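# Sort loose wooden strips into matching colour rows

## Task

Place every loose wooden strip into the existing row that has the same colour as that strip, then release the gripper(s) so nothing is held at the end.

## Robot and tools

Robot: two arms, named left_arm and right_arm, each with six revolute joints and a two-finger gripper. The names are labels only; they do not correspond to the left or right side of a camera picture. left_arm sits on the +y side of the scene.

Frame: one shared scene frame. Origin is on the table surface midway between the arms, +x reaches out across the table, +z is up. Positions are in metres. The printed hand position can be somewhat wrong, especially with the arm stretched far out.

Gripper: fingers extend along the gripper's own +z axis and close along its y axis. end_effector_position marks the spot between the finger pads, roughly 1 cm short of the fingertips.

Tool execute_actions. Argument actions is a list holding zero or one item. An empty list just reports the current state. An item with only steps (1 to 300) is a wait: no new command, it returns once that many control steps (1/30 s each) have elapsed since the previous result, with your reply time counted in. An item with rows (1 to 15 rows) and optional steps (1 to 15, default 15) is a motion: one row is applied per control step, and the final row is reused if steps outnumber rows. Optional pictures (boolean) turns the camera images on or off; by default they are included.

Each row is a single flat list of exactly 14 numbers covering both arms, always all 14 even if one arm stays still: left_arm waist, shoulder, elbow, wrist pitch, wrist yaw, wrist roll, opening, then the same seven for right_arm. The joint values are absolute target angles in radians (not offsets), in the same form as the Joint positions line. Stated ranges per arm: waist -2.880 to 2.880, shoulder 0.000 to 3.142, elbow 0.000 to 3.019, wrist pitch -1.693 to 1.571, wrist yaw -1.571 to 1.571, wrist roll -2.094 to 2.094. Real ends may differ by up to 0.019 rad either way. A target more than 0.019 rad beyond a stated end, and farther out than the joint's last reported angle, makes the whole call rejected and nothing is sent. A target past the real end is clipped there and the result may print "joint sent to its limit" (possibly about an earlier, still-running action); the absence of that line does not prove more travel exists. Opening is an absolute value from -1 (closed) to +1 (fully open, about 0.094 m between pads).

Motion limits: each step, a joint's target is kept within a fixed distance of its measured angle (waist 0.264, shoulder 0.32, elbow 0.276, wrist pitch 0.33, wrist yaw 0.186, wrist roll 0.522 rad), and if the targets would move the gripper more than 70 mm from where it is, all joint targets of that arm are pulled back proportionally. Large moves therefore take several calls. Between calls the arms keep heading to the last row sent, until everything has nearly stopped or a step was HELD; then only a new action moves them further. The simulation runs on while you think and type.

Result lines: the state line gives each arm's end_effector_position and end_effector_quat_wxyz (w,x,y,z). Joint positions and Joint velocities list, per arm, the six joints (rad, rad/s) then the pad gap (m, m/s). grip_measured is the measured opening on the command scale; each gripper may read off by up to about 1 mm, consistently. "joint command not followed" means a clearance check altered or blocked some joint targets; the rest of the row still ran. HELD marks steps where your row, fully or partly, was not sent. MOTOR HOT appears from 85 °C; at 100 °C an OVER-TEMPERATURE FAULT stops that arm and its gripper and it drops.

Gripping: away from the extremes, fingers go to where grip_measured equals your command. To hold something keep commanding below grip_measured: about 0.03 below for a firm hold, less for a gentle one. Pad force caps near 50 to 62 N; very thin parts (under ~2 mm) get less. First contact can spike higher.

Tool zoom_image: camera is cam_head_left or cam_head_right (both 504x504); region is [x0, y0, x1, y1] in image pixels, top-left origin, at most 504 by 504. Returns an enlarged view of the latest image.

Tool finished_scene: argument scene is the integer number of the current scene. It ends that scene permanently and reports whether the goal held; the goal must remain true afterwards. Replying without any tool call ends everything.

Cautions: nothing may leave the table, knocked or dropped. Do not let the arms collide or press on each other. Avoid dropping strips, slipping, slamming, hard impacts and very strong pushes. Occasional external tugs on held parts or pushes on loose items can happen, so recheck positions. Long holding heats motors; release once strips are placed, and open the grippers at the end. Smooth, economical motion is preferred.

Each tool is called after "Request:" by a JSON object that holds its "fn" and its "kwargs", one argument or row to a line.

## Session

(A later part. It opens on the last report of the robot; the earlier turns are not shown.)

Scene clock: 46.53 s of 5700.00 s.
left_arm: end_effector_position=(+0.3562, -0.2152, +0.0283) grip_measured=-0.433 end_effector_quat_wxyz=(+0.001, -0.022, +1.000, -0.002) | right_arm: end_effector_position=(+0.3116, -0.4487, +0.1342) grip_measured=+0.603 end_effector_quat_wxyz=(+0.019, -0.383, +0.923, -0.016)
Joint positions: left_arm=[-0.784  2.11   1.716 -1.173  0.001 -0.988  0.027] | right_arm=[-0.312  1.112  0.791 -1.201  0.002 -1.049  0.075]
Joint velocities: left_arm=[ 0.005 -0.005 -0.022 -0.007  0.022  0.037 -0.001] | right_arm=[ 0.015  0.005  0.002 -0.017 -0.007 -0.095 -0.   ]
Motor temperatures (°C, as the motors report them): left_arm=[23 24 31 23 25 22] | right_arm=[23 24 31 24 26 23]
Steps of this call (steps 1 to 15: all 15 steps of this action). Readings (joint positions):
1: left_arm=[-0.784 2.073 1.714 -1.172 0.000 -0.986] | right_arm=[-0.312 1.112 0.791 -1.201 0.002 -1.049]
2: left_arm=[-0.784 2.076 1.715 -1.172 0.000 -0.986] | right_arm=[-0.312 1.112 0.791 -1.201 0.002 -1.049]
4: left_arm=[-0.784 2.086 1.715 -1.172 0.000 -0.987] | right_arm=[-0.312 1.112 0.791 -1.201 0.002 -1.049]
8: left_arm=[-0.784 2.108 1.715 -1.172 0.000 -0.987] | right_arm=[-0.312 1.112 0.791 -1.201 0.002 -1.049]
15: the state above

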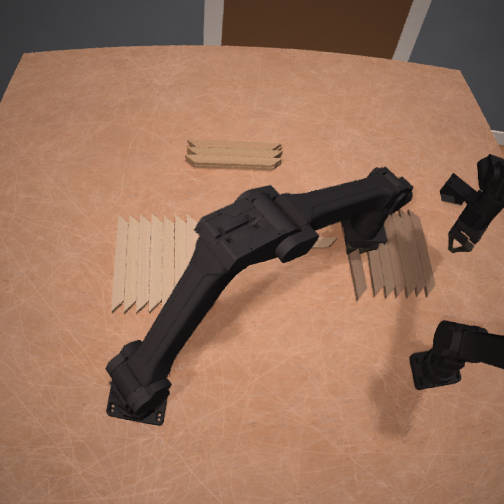

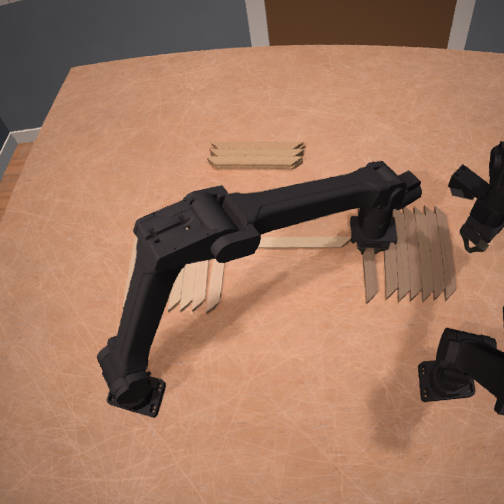

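Request:
{"fn": "execute_actions", "kwargs": {
  "actions": [
    {"rows":[[-0.781,2.12,1.74,-1.185,0,-1.0,-0.28,-0.3,1.1,0.8,-1.2,0,-1.06,0.6]],"steps":8}
  ],
  "pictures": false
}}

Request:
{"fn": "execute_actions", "kwargs": {
  "actions": [
    {"rows":[[-0.781,1.98,1.74,-1.185,0,-1.0,-0.28,-0.3,1.1,0.8,-1.2,0,-1.06,0.6]],"steps":12}
  ],
  "pictures": false
}}

Request:
{"fn": "execute_actions", "kwargs": {
  "actions": [
    {"rows":[[-0.542,1.72,1.28,-0.985,0,0.86,0.6,-0.3,1.1,0.8,-1.2,0,-1.06,0.6]]}
  ],
  "pictures": false
}}

Request:
{"fn": "execute_actions", "kwargs": {
  "actions": [
    {"steps":22}
  ],
  "pictures": false
}}

Request:
{"fn": "execute_actions", "kwargs": {
  "actions": [
    {"rows":[[-0.542,1.8,1.28,-0.985,0,0.86,0.6,-0.3,1.1,0.8,-1.2,0,-1.06,0.6]],"steps":10}
  ],
  "pictures": false
}}

Request:
{"fn": "execute_actions", "kwargs": {
  "actions": [
    {"rows":[[-0.542,1.86,1.275,-0.985,0,0.86,0.6,-0.3,1.1,0.8,-1.2,0,-1.06,0.6]],"steps":12}
  ],
  "pictures": false
}}

Request:
{"fn": "execute_actions", "kwargs": {
  "actions": [
    {"rows":[[-0.542,1.86,1.275,-0.985,0,0.86,-0.465,-0.3,1.1,0.8,-1.2,0,-1.06,0.6]]}
  ],
  "pictures": false
}}

Request:
{"fn": "execute_actions", "kwargs": {
  "actions": [
    {"rows":[[-0.542,1.7,1.275,-0.985,0,0.86,-0.465,-0.3,1.1,0.8,-1.2,0,-1.06,0.6]],"steps":10}
  ],
  "pictures": false
}}

Request:
{"fn": "execute_actions", "kwargs": {
  "actions": [
    {"rows":[[-0.385,1.45,0.895,-0.87,0,-0.555,-0.465,0.1,1.35,0.87,-0.87,0,-1.06,0.6]]}
  ],
  "pictures": false
}}

Request:
{"fn": "execute_actions", "kwargs": {
  "actions": [
    {"rows":[[-0.385,1.47,0.895,-0.87,0,-0.555,-0.465,0.6,1.42,0.87,-0.87,0,-1.06,0.6]]}
  ],
  "pictures": false
}}

Request:
{"fn": "execute_actions", "kwargs": {
  "actions": [
    {"rows":[[-0.385,1.56,0.895,-0.87,0,-0.555,-0.465,0.6,1.53,0.84,-0.87,0,-1.06,0.6]]}
  ]
}}

Scene clock: 61.70 s of 5700.00 s.
left_arm: end_effector_position=(+0.3562, -0.2152, +0.0283) grip_measured=-0.283 end_effector_quat_wxyz=(+0.001, -0.022, +1.000, -0.002) | right_arm: end_effector_position=(+0.3116, -0.4487, +0.1342) grip_measured=+0.603 end_effector_quat_wxyz=(+0.019, -0.383, +0.923, -0.016)
Joint positions: left_arm=[-0.784  2.11   1.716 -1.173  0.001 -0.988  0.034] | right_arm=[-0.312  1.112  0.791 -1.201  0.002 -1.049  0.075]
Joint velocities: left_arm=[-0.005 -0.005 -0.012 -0.002 -0.022 -0.022  0.001] | right_arm=[-0.015 -0.005 -0.002  0.032  0.095  0.022 -0.   ]
Motor temperatures (°C, as the motors report them): left_arm=[23 25 31 23 25 22] | right_arm=[23 24 31 24 26 23]
Steps of this call (steps 1 to 15: the robot went on to your last target; steps 16 to 90: nothing new was sent; then 11.90 s passed at rest; steps 91 to 98: all 8 steps of this action). Readings (joint positions):
91: left_arm=[-0.784 2.110 1.716 -1.173 0.001 -0.988] | right_arm=[-0.312 1.112 0.791 -1.201 0.002 -1.049]
92: left_arm=[-0.784 2.110 1.716 -1.173 0.001 -0.988] | right_arm=[-0.312 1.112 0.791 -1.201 0.002 -1.049]
94: left_arm=[-0.784 2.110 1.716 -1.173 0.001 -0.988] | right_arm=[-0.312 1.112 0.791 -1.201 0.002 -1.049]
98: the state above

Scene clock: 62.10 s of 5700.00 s.
left_arm: end_effector_position=(+0.3611, -0.2221, +0.1223) grip_measured=-0.283 end_effector_quat_wxyz=(+0.044, -0.022, +0.997, -0.065) | right_arm: end_effector_position=(+0.3116, -0.4487, +0.1342) grip_measured=+0.603 end_effector_quat_wxyz=(+0.019, -0.383, +0.923, -0.016)
Joint positions: left_arm=[-0.784  1.956  1.716 -1.174  0.001 -0.988  0.034] | right_arm=[-0.312  1.112  0.791 -1.201  0.002 -1.049  0.075]
Joint velocities: left_arm=[-0.015 -0.122  0.046 -0.012  0.022  0.007  0.001] | right_arm=[-0.005 -0.015 -0.037 -0.012 -0.081  0.022  0.   ]
Motor temperatures (°C, as the motors report them): left_arm=[23 25 31 23 25 22] | right_arm=[23 24 31 24 26 23]
Steps of this call (steps 1 to 12: all 12 steps of this action). Readings (joint positions):
1: left_arm=[-0.784 2.105 1.716 -1.173 0.001 -0.988] | right_arm=[-0.312 1.112 0.791 -1.201 0.002 -1.049]
2: left_arm=[-0.784 2.098 1.713 -1.174 0.001 -0.988] | right_arm=[-0.312 1.112 0.791 -1.201 0.002 -1.049]
4: left_arm=[-0.784 2.073 1.713 -1.174 0.001 -0.988] | right_arm=[-0.312 1.112 0.791 -1.201 0.002 -1.049]
8: left_arm=[-0.784 1.999 1.713 -1.174 0.001 -0.988] | right_arm=[-0.312 1.112 0.791 -1.201 0.002 -1.049]
12: the state above

Scene clock: 62.60 s of 5700.00 s.
left_arm: end_effector_position=(+0.3963, -0.0224, +0.0820) grip_measured=+0.598 end_effector_quat_wxyz=(+0.053, +0.383, +0.922, -0.013) | right_arm: end_effector_position=(+0.3116, -0.4487, +0.1342) grip_measured=+0.603 end_effector_quat_wxyz=(+0.019, -0.383, +0.923, -0.016)
Joint positions: left_arm=[-0.5    1.723  1.267 -1.006 -0.004  0.128  0.075] | right_arm=[-0.312  1.112  0.791 -1.201  0.002 -1.049  0.075]
Joint velocities: left_arm=[-0.181 -0.015 -0.027  0.129 -0.007  2.747 -0.   ] | right_arm=[-0.005  0.005  0.007 -0.002  0.051 -0.037  0.   ]
Motor temperatures (°C, as the motors report them): left_arm=[23 25 31 23 25 22] | right_arm=[23 24 31 24 26 23]
Steps of this call (steps 1 to 15: all 15 steps of this action). Readings (joint positions):
1: left_arm=[-0.778 1.943 1.700 -1.155 0.002 -0.955] | right_arm=[-0.312 1.112 0.791 -1.201 0.002 -1.049]
2: left_arm=[-0.771 1.919 1.660 -1.125 0.004 -0.912] | right_arm=[-0.312 1.112 0.791 -1.201 0.002 -1.049]
4: left_arm=[-0.736 1.865 1.567 -1.088 0.004 -0.821] | right_arm=[-0.312 1.112 0.791 -1.201 0.002 -1.049]
8: left_arm=[-0.618 1.760 1.368 -1.030 0.003 -0.554] | right_arm=[-0.312 1.112 0.791 -1.201 0.002 -1.049]
15: the state above

Scene clock: 63.33 s of 5700.00 s.
left_arm: end_effector_position=(+0.3824, -0.0417, +0.0823) grip_measured=+0.598 end_effector_quat_wxyz=(+0.057, +0.697, +0.714, +0.004) | right_arm: end_effector_position=(+0.3116, -0.4487, +0.1342) grip_measured=+0.603 end_effector_quat_wxyz=(+0.019, -0.383, +0.923, -0.016)
Joint positions: left_arm=[-0.545  1.723  1.267 -1.001 -0.001  0.842  0.075] | right_arm=[-0.312  1.112  0.791 -1.201  0.002 -1.049  0.075]
Joint velocities: left_arm=[-0.015 -0.015  0.002 -0.002  0.007 -0.022 -0.002] | right_arm=[-0.005 -0.015  0.007  0.007  0.022  0.007  0.001]
Motor temperatures (°C, as the motors report them): left_arm=[23 25 31 23 25 22] | right_arm=[23 24 31 24 26 23]
Steps of this call (steps 1 to 22: the robot went on to your last target). Readings (joint positions):
1: left_arm=[-0.507 1.723 1.267 -1.003 -0.004 0.225] | right_arm=[-0.312 1.112 0.791 -1.201 0.002 -1.049]
2: left_arm=[-0.514 1.723 1.267 -1.001 -0.003 0.323] | right_arm=[-0.312 1.112 0.791 -1.201 0.002 -1.049]
4: left_arm=[-0.530 1.723 1.267 -1.001 -0.002 0.507] | right_arm=[-0.312 1.112 0.791 -1.201 0.002 -1.049]
8: left_arm=[-0.545 1.723 1.267 -1.001 -0.001 0.710] | right_arm=[-0.312 1.112 0.791 -1.201 0.002 -1.049]
22: the state above

Scene clock: 63.67 s of 5700.00 s.
left_arm: end_effector_position=(+0.3796, -0.0393, +0.0474) grip_measured=+0.598 end_effector_quat_wxyz=(+0.023, +0.700, +0.713, +0.002) | right_arm: end_effector_position=(+0.3116, -0.4487, +0.1342) grip_measured=+0.603 end_effector_quat_wxyz=(+0.019, -0.383, +0.923, -0.016)
Joint positions: left_arm=[-0.545  1.794  1.268 -0.998 -0.001  0.847  0.075] | right_arm=[-0.312  1.112  0.791 -1.201  0.002 -1.049  0.075]
Joint velocities: left_arm=[-0.005  0.015 -0.017  0.012 -0.007  0.007  0.   ] | right_arm=[ 0.005 -0.005 -0.002  0.012 -0.022 -0.11   0.   ]
Motor temperatures (°C, as the motors report them): left_arm=[23 25 31 23 25 22] | right_arm=[23 24 31 24 26 23]
Steps of this call (steps 1 to 10: all 10 steps of this action). Readings (joint positions):
1: left_arm=[-0.545 1.727 1.267 -1.001 -0.001 0.843] | right_arm=[-0.312 1.112 0.791 -1.201 0.002 -1.049]
2: left_arm=[-0.545 1.732 1.268 -0.999 -0.001 0.844] | right_arm=[-0.312 1.112 0.791 -1.201 0.002 -1.049]
4: left_arm=[-0.545 1.751 1.268 -0.998 -0.001 0.845] | right_arm=[-0.312 1.112 0.791 -1.201 0.002 -1.049]
8: left_arm=[-0.545 1.788 1.268 -0.998 -0.001 0.847] | right_arm=[-0.312 1.112 0.791 -1.201 0.002 -1.049]
10: the state above

Scene clock: 64.07 s of 5700.00 s.
left_arm: end_effector_position=(+0.3768, -0.0370, +0.0232) grip_measured=+0.598 end_effector_quat_wxyz=(+0.001, +0.702, +0.713, +0.000) | right_arm: end_effector_position=(+0.3116, -0.4487, +0.1342) grip_measured=+0.603 end_effector_quat_wxyz=(+0.019, -0.383, +0.923, -0.016)
Joint positions: left_arm=[-0.545  1.844  1.269 -0.994 -0.001  0.85   0.075] | right_arm=[-0.312  1.112  0.791 -1.201  0.002 -1.049  0.075]
Joint velocities: left_arm=[-0.005  0.005  0.017  0.012  0.051 -0.051  0.   ] | right_arm=[ 0.005 -0.015  0.007  0.012 -0.051 -0.022  0.   ]
Motor temperatures (°C, as the motors report them): left_arm=[23 25 31 23 25 22] | right_arm=[23 24 31 24 26 23]
Steps of this call (steps 1 to 12: all 12 steps of this action). Readings (joint positions):
1: left_arm=[-0.545 1.798 1.268 -0.998 -0.001 0.847] | right_arm=[-0.312 1.112 0.791 -1.201 0.002 -1.049]
2: left_arm=[-0.545 1.802 1.269 -0.996 -0.001 0.847] | right_arm=[-0.312 1.112 0.791 -1.201 0.002 -1.049]
4: left_arm=[-0.545 1.817 1.269 -0.996 -0.001 0.847] | right_arm=[-0.312 1.112 0.791 -1.201 0.002 -1.049]
8: left_arm=[-0.545 1.844 1.269 -0.996 -0.002 0.848] | right_arm=[-0.312 1.112 0.791 -1.201 0.002 -1.049]
12: the state above

Scene clock: 64.57 s of 5700.00 s.
left_arm: end_effector_position=(+0.3769, -0.0368, +0.0232) grip_measured=-0.431 end_effector_quat_wxyz=(+0.001, +0.702, +0.713, +0.001) | right_arm: end_effector_position=(+0.3116, -0.4487, +0.1342) grip_measured=+0.603 end_effector_quat_wxyz=(+0.019, -0.383, +0.923, -0.016)
Joint positions: left_arm=[-0.545  1.844  1.269 -0.994 -0.002  0.85   0.027] | right_arm=[-0.312  1.112  0.791 -1.201  0.002 -1.049  0.075]
Joint velocities: left_arm=[-0.005 -0.015  0.002  0.007  0.007  0.037  0.   ] | right_arm=[-0.024 -0.005 -0.002  0.012  0.051  0.051  0.001]
Motor temperatures (°C, as the motors report them): left_arm=[23 25 31 23 25 22] | right_arm=[23 24 31 24 26 23]
Steps of this call (steps 1 to 15: all 15 steps of this action). Readings (joint positions):
1: left_arm=[-0.545 1.844 1.269 -0.994 -0.001 0.850] | right_arm=[-0.312 1.112 0.791 -1.201 0.002 -1.049]
2: left_arm=[-0.545 1.844 1.269 -0.994 -0.003 0.850] | right_arm=[-0.312 1.112 0.791 -1.201 0.002 -1.049]
4: left_arm=[-0.545 1.844 1.269 -0.994 -0.002 0.850] | right_arm=[-0.312 1.112 0.791 -1.201 0.002 -1.049]
8: left_arm=[-0.545 1.844 1.269 -0.994 -0.002 0.850] | right_arm=[-0.312 1.112 0.791 -1.201 0.002 -1.049]
15: the state above

Scene clock: 64.90 s of 5700.00 s.
left_arm: end_effector_position=(+0.3814, -0.0407, +0.1006) grip_measured=-0.431 end_effector_quat_wxyz=(+0.077, +0.699, +0.711, +0.007) | right_arm: end_effector_position=(+0.3116, -0.4487, +0.1342) grip_measured=+0.603 end_effector_quat_wxyz=(+0.019, -0.383, +0.923, -0.016)
Joint positions: left_arm=[-0.545  1.677  1.255 -0.993 -0.002  0.85   0.027] | right_arm=[-0.312  1.112  0.791 -1.201  0.002 -1.049  0.075]
Joint velocities: left_arm=[-0.015 -0.151 -0.002  0.007 -0.007  0.051  0.001] | right_arm=[-0.005 -0.005  0.012  0.002  0.022  0.022  0.   ]
Motor temperatures (°C, as the motors report them): left_arm=[23 25 31 23 25 22] | right_arm=[23 24 31 24 26 23]
Steps of this call (steps 1 to 10: all 10 steps of this action). Readings (joint positions):
1: left_arm=[-0.545 1.836 1.268 -0.994 -0.002 0.850] | right_arm=[-0.312 1.112 0.791 -1.201 0.002 -1.049]
2: left_arm=[-0.545 1.824 1.261 -0.993 -0.002 0.850] | right_arm=[-0.312 1.112 0.791 -1.201 0.002 -1.049]
4: left_arm=[-0.545 1.780 1.254 -0.993 -0.002 0.850] | right_arm=[-0.312 1.112 0.791 -1.201 0.002 -1.049]
8: left_arm=[-0.545 1.696 1.255 -0.993 -0.002 0.850] | right_arm=[-0.312 1.112 0.791 -1.201 0.002 -1.049]
10: the state above

Scene clock: 65.40 s of 5700.00 s.
left_arm: end_effector_position=(+0.3226, +0.0956, +0.0619) grip_measured=-0.431 end_effector_quat_wxyz=(+0.049, +0.094, +0.994, -0.022) | right_arm: end_effector_position=(+0.4025, -0.3104, +0.0750) grip_measured=+0.603 end_effector_quat_wxyz=(+0.068, -0.570, +0.818, -0.030)
Joint positions: left_arm=[-0.375  1.446  0.869 -0.887 -0.002 -0.347  0.027] | right_arm=[ 0.118  1.367  0.825 -0.88  -0.003 -1.05   0.075]
Joint velocities: left_arm=[-0.083  0.005 -0.007  0.002 -0.007 -1.326  0.001] | right_arm=[-0.063 -0.063 -0.012  0.012 -0.022  0.037 -0.001]
Motor temperatures (°C, as the motors report them): left_arm=[23 25 31 23 25 22] | right_arm=[23 24 31 24 26 23]
Steps of this call (steps 1 to 15: all 15 steps of this action). Readings (joint positions):
1: left_arm=[-0.539 1.661 1.234 -0.972 0.001 0.801] | right_arm=[-0.301 1.119 0.791 -1.175 0.006 -1.049]
2: left_arm=[-0.529 1.631 1.186 -0.940 0.004 0.739] | right_arm=[-0.274 1.136 0.793 -1.124 0.007 -1.049]
4: left_arm=[-0.487 1.556 1.067 -0.913 0.004 0.612] | right_arm=[-0.188 1.198 0.804 -1.030 0.007 -1.049]
8: left_arm=[-0.379 1.449 0.884 -0.900 -0.003 0.229] | right_arm=[0.024 1.326 0.821 -0.910 0.003 -1.049]
15: the state above

Scene clock: 65.90 s of 5700.00 s.
left_arm: end_effector_position=(+0.3217, +0.0948, +0.0587) grip_measured=-0.431 end_effector_quat_wxyz=(+0.043, +0.001, +0.999, -0.024) | right_arm: end_effector_position=(+0.3253, -0.1393, +0.0592) grip_measured=+0.603 end_effector_quat_wxyz=(-0.053, +0.758, -0.650, +0.009)
Joint positions: left_arm=[-0.378  1.455  0.869 -0.886 -0.002 -0.536  0.027] | right_arm=[ 0.624  1.415  0.828 -0.876 -0.003 -1.052  0.075]
Joint velocities: left_arm=[-0.015 -0.015  0.002 -0.017 -0.051 -0.11  -0.   ] | right_arm=[-0.132 -0.005  0.007  0.002  0.037 -0.051 -0.001]
Motor temperatures (°C, as the motors report them): left_arm=[23 25 31 23 25 22] | right_arm=[23 24 31 24 26 23]
Steps of this call (steps 1 to 15: all 15 steps of this action). Readings (joint positions):
1: left_arm=[-0.377 1.446 0.869 -0.886 -0.002 -0.387] | right_arm=[0.129 1.368 0.825 -0.880 0.005 -1.050]
2: left_arm=[-0.378 1.447 0.869 -0.886 -0.002 -0.418] | right_arm=[0.158 1.370 0.825 -0.880 0.007 -1.050]
4: left_arm=[-0.378 1.450 0.869 -0.886 -0.002 -0.463] | right_arm=[0.258 1.381 0.825 -0.879 0.007 -1.050]
8: left_arm=[-0.378 1.455 0.869 -0.886 -0.002 -0.510] | right_arm=[0.505 1.406 0.826 -0.877 0.003 -1.050]
15: the state above

Scene clock: 66.40 s of 5700.00 s.
left_arm: end_effector_position=(+0.3162, +0.0981, +0.0199) grip_measured=-0.431 end_effector_quat_wxyz=(-0.000, -0.002, +1.000, +0.001) | right_arm: end_effector_position=(+0.3201, -0.1496, +0.0158) grip_measured=+0.603 end_effector_quat_wxyz=(+0.007, +0.755, -0.655, -0.002)
Joint positions: left_arm=[-0.378  1.567  0.875 -0.881 -0.002 -0.542  0.027] | right_arm=[ 0.611  1.541  0.83  -0.874 -0.002 -1.052  0.075]
Joint velocities: left_arm=[-0.034 -0.005  0.007 -0.002 -0.022  0.037 -0.   ] | right_arm=[ 0.005  0.015 -0.007 -0.002  0.007 -0.037 -0.   ]
Motor temperatures (°C, as the motors report them): left_arm=[23 25 31 23 25 22] | right_arm=[23 24 31 24 26 23]
Steps of this call (steps 1 to 15: all 15 steps of this action). Readings (joint positions):
1: left_arm=[-0.378 1.462 0.870 -0.886 -0.002 -0.537] | right_arm=[0.619 1.422 0.828 -0.876 -0.003 -1.052]
2: left_arm=[-0.378 1.474 0.873 -0.885 -0.002 -0.538] | right_arm=[0.615 1.436 0.830 -0.875 -0.002 -1.052]
4: left_arm=[-0.378 1.513 0.875 -0.881 -0.002 -0.540] | right_arm=[0.611 1.480 0.830 -0.874 -0.002 -1.052]
8: left_arm=[-0.378 1.565 0.875 -0.881 -0.002 -0.542] | right_arm=[0.611 1.542 0.830 -0.874 -0.002 -1.052]
15: the state above

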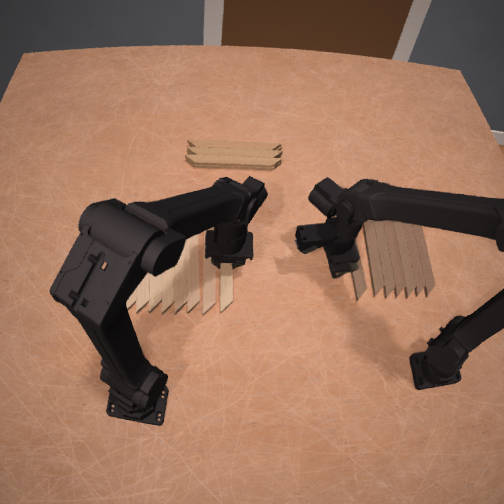

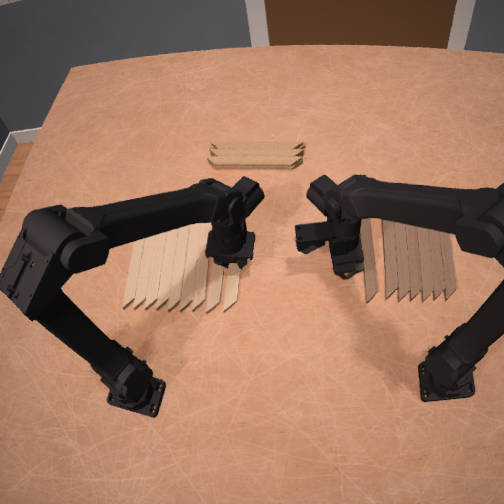

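Request:
{"fn": "execute_actions", "kwargs": {
  "actions": [
    {"rows":[[-0.385,1.56,0.895,-0.87,0,-0.555,-0.27,0.52,1.53,0.84,-0.87,0,-1.06,0.6]],"steps":10}
  ],
  "pictures": false
}}

Request:
{"fn": "execute_actions", "kwargs": {
  "actions": [
    {"rows":[[-0.385,1.46,0.89,-0.89,0,-0.555,-0.27,0.45,1.53,0.84,-0.87,0,-1.09,0.6]],"steps":12}
  ],
  "pictures": false
}}

Request:
{"fn": "execute_actions", "kwargs": {
  "actions": [
    {"rows":[[-0.5,1.46,0.89,-0.89,0,1.02,0.6,0.45,1.53,0.84,-0.87,0,-1.09,0.6]]}
  ],
  "pictures": false
}}

Request:
{"fn": "execute_actions", "kwargs": {
  "actions": [
    {"steps":15}
  ],
  "pictures": false
}}

Request:
{"fn": "execute_actions", "kwargs": {
  "actions": [
    {"rows":[[-0.5,1.565,0.89,-0.87,0,1.02,0.6,0.45,1.53,0.84,-0.87,0,-1.09,0.6]]}
  ],
  "pictures": false
}}

Request:
{"fn": "execute_actions", "kwargs": {
  "actions": [
    {"rows":[[-0.44,1.565,0.89,-0.87,0,1.02,0.6,0.45,1.53,0.84,-0.87,0,-1.09,0.6]],"steps":10}
  ],
  "pictures": false
}}

Request:
{"fn": "execute_actions", "kwargs": {
  "actions": [
    {"rows":[[-0.38,1.565,0.89,-0.87,0,1.04,0.6,0.45,1.53,0.84,-0.87,0,-1.09,0.6]]}
  ]
}}

Request:
{"fn": "zoom_image", "kwargs": {
  "camera": "cam_head_right",
  "region": [140,180,460,330]
}}

Scene clock: 73.47 s of 5700.00 s.
left_arm: end_effector_position=(+0.3162, +0.0981, +0.0199) grip_measured=-0.273 end_effector_quat_wxyz=(-0.000, -0.002, +1.000, +0.001) | right_arm: end_effector_position=(+0.3396, -0.1773, +0.0158) grip_measured=+0.603 end_effector_quat_wxyz=(+0.007, +0.724, -0.689, -0.002)
Joint positions: left_arm=[-0.378  1.567  0.875 -0.881 -0.002 -0.543  0.034] | right_arm=[ 0.519  1.541  0.83  -0.874  0.    -1.052  0.075]
Joint velocities: left_arm=[-0.005 -0.015  0.002  0.002 -0.007  0.037 -0.001] | right_arm=[-0.015  0.005  0.007  0.012 -0.022 -0.007  0.001]
Motor temperatures (°C, as the motors report them): left_arm=[23 25 31 23 25 22] | right_arm=[23 25 31 24 26 23]
Steps of this call (steps 1 to 15: the robot went on to your last target; steps 16 to 90: nothing new was sent; then 3.73 s passed at rest; steps 91 to 100: all 10 steps of this action). Readings (joint positions):
91: left_arm=[-0.378 1.567 0.875 -0.881 -0.002 -0.543] | right_arm=[0.606 1.541 0.830 -0.874 -0.003 -1.052]
92: left_arm=[-0.378 1.567 0.875 -0.881 -0.002 -0.543] | right_arm=[0.593 1.541 0.830 -0.874 -0.003 -1.052]
94: left_arm=[-0.378 1.567 0.875 -0.881 -0.002 -0.543] | right_arm=[0.556 1.541 0.830 -0.874 -0.002 -1.052]
98: left_arm=[-0.378 1.567 0.875 -0.881 -0.002 -0.543] | right_arm=[0.519 1.541 0.830 -0.874 0.000 -1.052]
100: the state above

Scene clock: 73.87 s of 5700.00 s.
left_arm: end_effector_position=(+0.3245, +0.0931, +0.0635) grip_measured=-0.273 end_effector_quat_wxyz=(+0.050, -0.002, +0.998, -0.029) | right_arm: end_effector_position=(+0.3514, -0.1972, +0.0158) grip_measured=+0.603 end_effector_quat_wxyz=(+0.007, +0.710, -0.704, -0.003)
Joint positions: left_arm=[-0.378  1.445  0.873 -0.881 -0.002 -0.543  0.034] | right_arm=[ 0.455  1.541  0.83  -0.874 -0.001 -1.077  0.075]
Joint velocities: left_arm=[-0.015 -0.005 -0.002 -0.007 -0.037  0.022 -0.001] | right_arm=[-0.015  0.005  0.007 -0.002 -0.022 -0.051  0.   ]
Motor temperatures (°C, as the motors report them): left_arm=[23 25 31 23 25 22] | right_arm=[23 25 31 24 26 23]
Steps of this call (steps 1 to 12: all 12 steps of this action). Readings (joint positions):
1: left_arm=[-0.378 1.560 0.875 -0.881 -0.002 -0.543] | right_arm=[0.515 1.541 0.830 -0.874 -0.001 -1.056]
2: left_arm=[-0.378 1.548 0.873 -0.881 -0.002 -0.543] | right_arm=[0.506 1.541 0.830 -0.874 -0.001 -1.061]
4: left_arm=[-0.378 1.509 0.873 -0.881 -0.002 -0.543] | right_arm=[0.480 1.541 0.830 -0.874 -0.002 -1.068]
8: left_arm=[-0.378 1.449 0.873 -0.881 -0.002 -0.543] | right_arm=[0.455 1.541 0.830 -0.874 -0.001 -1.074]
12: the state above

Scene clock: 74.37 s of 5700.00 s.
left_arm: end_effector_position=(+0.2953, +0.0509, +0.0633) grip_measured=+0.598 end_effector_quat_wxyz=(+0.058, +0.671, +0.739, +0.003) | right_arm: end_effector_position=(+0.3514, -0.1972, +0.0158) grip_measured=+0.603 end_effector_quat_wxyz=(+0.007, +0.711, -0.703, -0.003)
Joint positions: left_arm=[-0.508  1.446  0.873 -0.881  0.002  0.806  0.075] | right_arm=[ 0.455  1.541  0.83  -0.874 -0.001 -1.078  0.075]
Joint velocities: left_arm=[-0.024  0.005 -0.007 -0.022 -0.007  1.37  -0.   ] | right_arm=[ 0.005 -0.015  0.002 -0.007  0.007 -0.037  0.   ]
Motor temperatures (°C, as the motors report them): left_arm=[23 25 31 23 25 22] | right_arm=[23 25 31 24 26 23]
Steps of this call (steps 1 to 15: all 15 steps of this action). Readings (joint positions):
1: left_arm=[-0.386 1.445 0.873 -0.881 -0.005 -0.465] | right_arm=[0.455 1.541 0.830 -0.874 -0.001 -1.077]
2: left_arm=[-0.404 1.445 0.873 -0.881 -0.006 -0.367] | right_arm=[0.455 1.541 0.830 -0.874 -0.001 -1.077]
4: left_arm=[-0.459 1.446 0.873 -0.881 -0.003 -0.172] | right_arm=[0.455 1.541 0.830 -0.874 -0.001 -1.077]
8: left_arm=[-0.516 1.446 0.873 -0.881 0.002 0.222] | right_arm=[0.455 1.541 0.830 -0.874 -0.001 -1.078]
15: the state above

Scene clock: 74.87 s of 5700.00 s.
left_arm: end_effector_position=(+0.2953, +0.0509, +0.0633) grip_measured=+0.598 end_effector_quat_wxyz=(+0.057, +0.740, +0.670, +0.009) | right_arm: end_effector_position=(+0.3514, -0.1972, +0.0158) grip_measured=+0.603 end_effector_quat_wxyz=(+0.007, +0.711, -0.703, -0.003)
Joint positions: left_arm=[-0.508  1.446  0.873 -0.881  0.002  1.001  0.075] | right_arm=[ 0.455  1.541  0.83  -0.874 -0.001 -1.078  0.075]
Joint velocities: left_arm=[-0.005  0.015 -0.017 -0.022 -0.007  0.037 -0.002] | right_arm=[-0.005 -0.015 -0.007 -0.017 -0.022  0.066  0.   ]
Motor temperatures (°C, as the motors report them): left_arm=[23 25 31 23 25 22] | right_arm=[23 25 31 24 26 23]
Steps of this call (steps 1 to 15: the robot went on to your last target). Readings (joint positions):
1: left_arm=[-0.508 1.446 0.873 -0.881 0.002 0.847] | right_arm=[0.455 1.541 0.830 -0.874 -0.001 -1.078]
2: left_arm=[-0.508 1.446 0.873 -0.881 0.002 0.879] | right_arm=[0.455 1.541 0.830 -0.874 -0.001 -1.078]
4: left_arm=[-0.508 1.446 0.873 -0.881 0.002 0.926] | right_arm=[0.455 1.541 0.830 -0.874 -0.001 -1.078]
8: left_arm=[-0.508 1.446 0.873 -0.881 0.002 0.974] | right_arm=[0.455 1.541 0.830 -0.874 -0.001 -1.078]
15: the state above

Scene clock: 75.37 s of 5700.00 s.
left_arm: end_effector_position=(+0.2897, +0.0559, +0.0204) grip_measured=+0.598 end_effector_quat_wxyz=(+0.001, +0.743, +0.669, -0.000) | right_arm: end_effector_position=(+0.3514, -0.1972, +0.0158) grip_measured=+0.603 end_effector_quat_wxyz=(+0.007, +0.711, -0.703, -0.003)
Joint positions: left_arm=[-0.507  1.568  0.878 -0.879  0.001  1.007  0.075] | right_arm=[ 0.455  1.541  0.83  -0.874 -0.001 -1.078  0.075]
Joint velocities: left_arm=[-0.005  0.005 -0.007 -0.007  0.066  0.022  0.   ] | right_arm=[-0.005 -0.015 -0.007  0.012 -0.051 -0.11   0.   ]
Motor temperatures (°C, as the motors report them): left_arm=[23 25 31 23 25 22] | right_arm=[23 25 31 24 26 23]
Steps of this call (steps 1 to 15: all 15 steps of this action). Readings (joint positions):
1: left_arm=[-0.508 1.453 0.873 -0.881 0.002 1.002] | right_arm=[0.455 1.541 0.830 -0.874 -0.001 -1.078]
2: left_arm=[-0.508 1.468 0.876 -0.881 0.002 1.003] | right_arm=[0.455 1.541 0.830 -0.874 -0.001 -1.078]
4: left_arm=[-0.508 1.512 0.878 -0.880 0.002 1.005] | right_arm=[0.455 1.541 0.830 -0.874 -0.001 -1.078]
8: left_arm=[-0.508 1.570 0.878 -0.880 0.001 1.007] | right_arm=[0.455 1.541 0.830 -0.874 -0.001 -1.078]
15: the state above

Scene clock: 75.70 s of 5700.00 s.
left_arm: end_effector_position=(+0.3058, +0.0778, +0.0204) grip_measured=+0.598 end_effector_quat_wxyz=(+0.001, +0.719, +0.695, -0.000) | right_arm: end_effector_position=(+0.3514, -0.1972, +0.0158) grip_measured=+0.603 end_effector_quat_wxyz=(+0.007, +0.711, -0.703, -0.003)
Joint positions: left_arm=[-0.436  1.568  0.878 -0.879  0.001  1.008  0.075] | right_arm=[ 0.455  1.541  0.83  -0.874 -0.001 -1.078  0.075]
Joint velocities: left_arm=[-0.005  0.005  0.037 -0.002 -0.022 -0.037  0.001] | right_arm=[-0.015 -0.024 -0.022 -0.007 -0.022 -0.007  0.   ]
Motor temperatures (°C, as the motors report them): left_arm=[23 25 31 23 25 22] | right_arm=[23 25 31 24 26 23]
Steps of this call (steps 1 to 10: all 10 steps of this action). Readings (joint positions):
1: left_arm=[-0.503 1.568 0.878 -0.879 0.002 1.008] | right_arm=[0.455 1.541 0.830 -0.874 -0.001 -1.078]
2: left_arm=[-0.494 1.568 0.878 -0.879 0.002 1.008] | right_arm=[0.455 1.541 0.830 -0.874 -0.001 -1.078]
4: left_arm=[-0.466 1.568 0.878 -0.879 0.002 1.008] | right_arm=[0.455 1.541 0.830 -0.874 -0.001 -1.078]
8: left_arm=[-0.436 1.568 0.878 -0.879 0.001 1.008] | right_arm=[0.455 1.541 0.830 -0.874 -0.001 -1.078]
10: the state above

Scene clock: 76.20 s of 5700.00 s.
left_arm: end_effector_position=(+0.3171, +0.0953, +0.0204) grip_measured=+0.598 end_effector_quat_wxyz=(+0.001, +0.705, +0.709, -0.001) | right_arm: end_effector_position=(+0.3514, -0.1972, +0.0158) grip_measured=+0.603 end_effector_quat_wxyz=(+0.007, +0.711, -0.703, -0.003)
Joint positions: left_arm=[-0.381  1.568  0.878 -0.879  0.002  1.023  0.075] | right_arm=[ 0.455  1.541  0.83  -0.874 -0.001 -1.078  0.075]
Joint velocities: left_arm=[-0.005  0.015  0.002  0.002  0.007  0.051  0.001] | right_arm=[-0.005 -0.015  0.017 -0.002 -0.022  0.022  0.   ]
Motor temperatures (°C, as the motors report them): left_arm=[23 25 31 23 25 22] | right_arm=[23 25 31 24 26 23]
Steps of this call (steps 1 to 15: all 15 steps of this action). Readings (joint positions):
1: left_arm=[-0.433 1.568 0.878 -0.879 0.002 1.011] | right_arm=[0.455 1.541 0.830 -0.874 -0.001 -1.078]
2: left_arm=[-0.425 1.568 0.878 -0.879 0.002 1.015] | right_arm=[0.455 1.541 0.830 -0.874 -0.001 -1.078]
4: left_arm=[-0.404 1.568 0.878 -0.879 0.002 1.019] | right_arm=[0.455 1.541 0.830 -0.874 -0.001 -1.078]
8: left_arm=[-0.381 1.568 0.878 -0.879 0.002 1.022] | right_arm=[0.455 1.541 0.830 -0.874 -0.001 -1.078]
15: the state above

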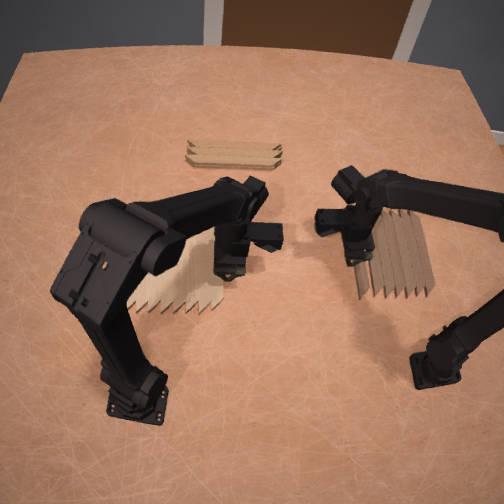

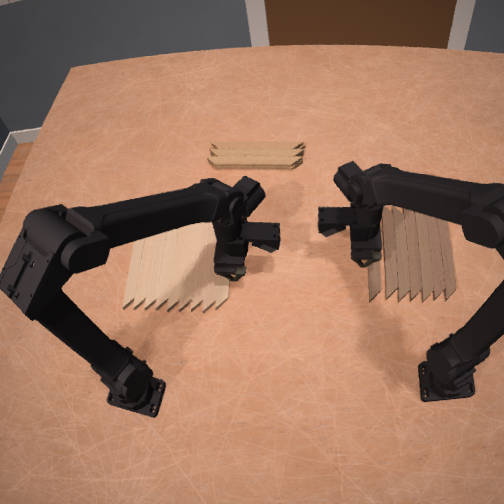

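Region (140, 180, 460, 330) of cam_head_right's 504x504 image, scaled by 1.575, with more detail than that image has; it fills the top 236 rows of this view, and the rest is white.

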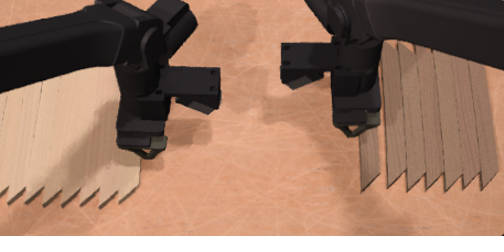

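Request:
{"fn": "execute_actions", "kwargs": {
  "actions": [
    {"rows":[[-0.42,1.5,0.89,-0.89,0,1.04,0.6,0.42,1.53,0.84,-0.87,0,-1.15,0.6]]}
  ],
  "pictures": false
}}

Request:
{"fn": "execute_actions", "kwargs": {
  "actions": [
    {"rows":[[-0.42,1.5,0.89,-0.89,0,1.04,0.6,0.49,1.47,0.84,-0.87,0,-1.15,0.6]]}
  ]
}}

Scene clock: 81.57 s of 5700.00 s.
left_arm: end_effector_position=(+0.3153, +0.0801, +0.0462) grip_measured=+0.598 end_effector_quat_wxyz=(+0.035, +0.719, +0.694, +0.008) | right_arm: end_effector_position=(+0.3553, -0.2045, +0.0158) grip_measured=+0.603 end_effector_quat_wxyz=(+0.007, +0.723, -0.691, -0.003)
Joint positions: left_arm=[-0.418  1.497  0.878 -0.879  0.001  1.027  0.075] | right_arm=[ 0.432  1.541  0.83  -0.874 -0.001 -1.136  0.075]
Joint velocities: left_arm=[-0.024 -0.015 -0.002  0.007  0.022 -0.007  0.   ] | right_arm=[ 0.015  0.005 -0.002 -0.027  0.007 -0.066  0.   ]
Motor temperatures (°C, as the motors report them): left_arm=[23 24 30 23 25 22] | right_arm=[23 25 31 24 26 23]
Steps of this call (steps 1 to 15: the robot went on to your last target; steps 16 to 90: nothing new was sent; then 1.87 s passed at rest; steps 91 to 105: all 15 steps of this action). Readings (joint positions):
91: left_arm=[-0.384 1.565 0.878 -0.879 0.002 1.024] | right_arm=[0.453 1.541 0.830 -0.874 -0.001 -1.087]
92: left_arm=[-0.389 1.557 0.878 -0.879 0.001 1.024] | right_arm=[0.450 1.541 0.830 -0.874 -0.001 -1.098]
94: left_arm=[-0.403 1.534 0.878 -0.879 0.001 1.026] | right_arm=[0.441 1.541 0.830 -0.874 -0.001 -1.112]
98: left_arm=[-0.418 1.499 0.878 -0.879 0.001 1.027] | right_arm=[0.432 1.541 0.830 -0.874 -0.001 -1.127]
105: the state above

Scene clock: 82.07 s of 5700.00 s.
left_arm: end_effector_position=(+0.3153, +0.0801, +0.0462) grip_measured=+0.598 end_effector_quat_wxyz=(+0.035, +0.719, +0.694, +0.008) | right_arm: end_effector_position=(+0.3522, -0.1847, +0.0399) grip_measured=+0.603 end_effector_quat_wxyz=(-0.026, +0.742, -0.670, +0.008)
Joint positions: left_arm=[-0.418  1.497  0.878 -0.879  0.001  1.027  0.075] | right_arm=[ 0.484  1.471  0.829 -0.874  0.001 -1.139  0.075]
Joint velocities: left_arm=[ 0.015 -0.005  0.017  0.002 -0.022 -0.022 -0.   ] | right_arm=[-0.024 -0.015 -0.007 -0.002 -0.022  0.081 -0.001]
Motor temperatures (°C, as the motors report them): left_arm=[23 24 30 23 25 22] | right_arm=[23 25 31 24 26 23]
Steps of this call (steps 1 to 15: all 15 steps of this action). Readings (joint positions):
1: left_arm=[-0.418 1.497 0.878 -0.879 0.001 1.027] | right_arm=[0.435 1.538 0.830 -0.874 -0.000 -1.136]
2: left_arm=[-0.418 1.497 0.878 -0.879 0.001 1.027] | right_arm=[0.442 1.531 0.829 -0.874 0.001 -1.136]
4: left_arm=[-0.418 1.497 0.878 -0.879 0.001 1.027] | right_arm=[0.463 1.509 0.829 -0.874 0.001 -1.137]
8: left_arm=[-0.418 1.497 0.878 -0.879 0.001 1.027] | right_arm=[0.484 1.473 0.829 -0.874 0.001 -1.138]
15: the state above

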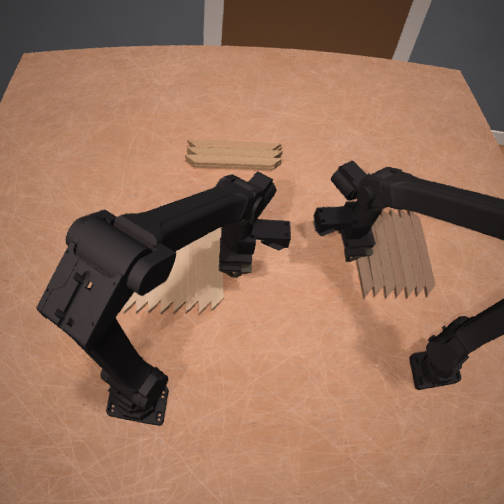

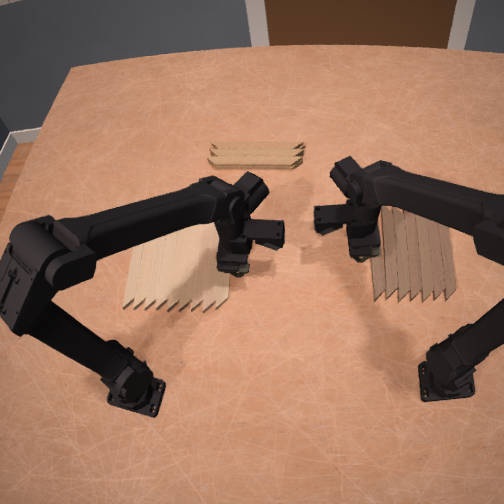

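Request:
{"fn": "finished_scene", "kwargs": {
  "scene": 2
}}

The scene is finished: the task was done.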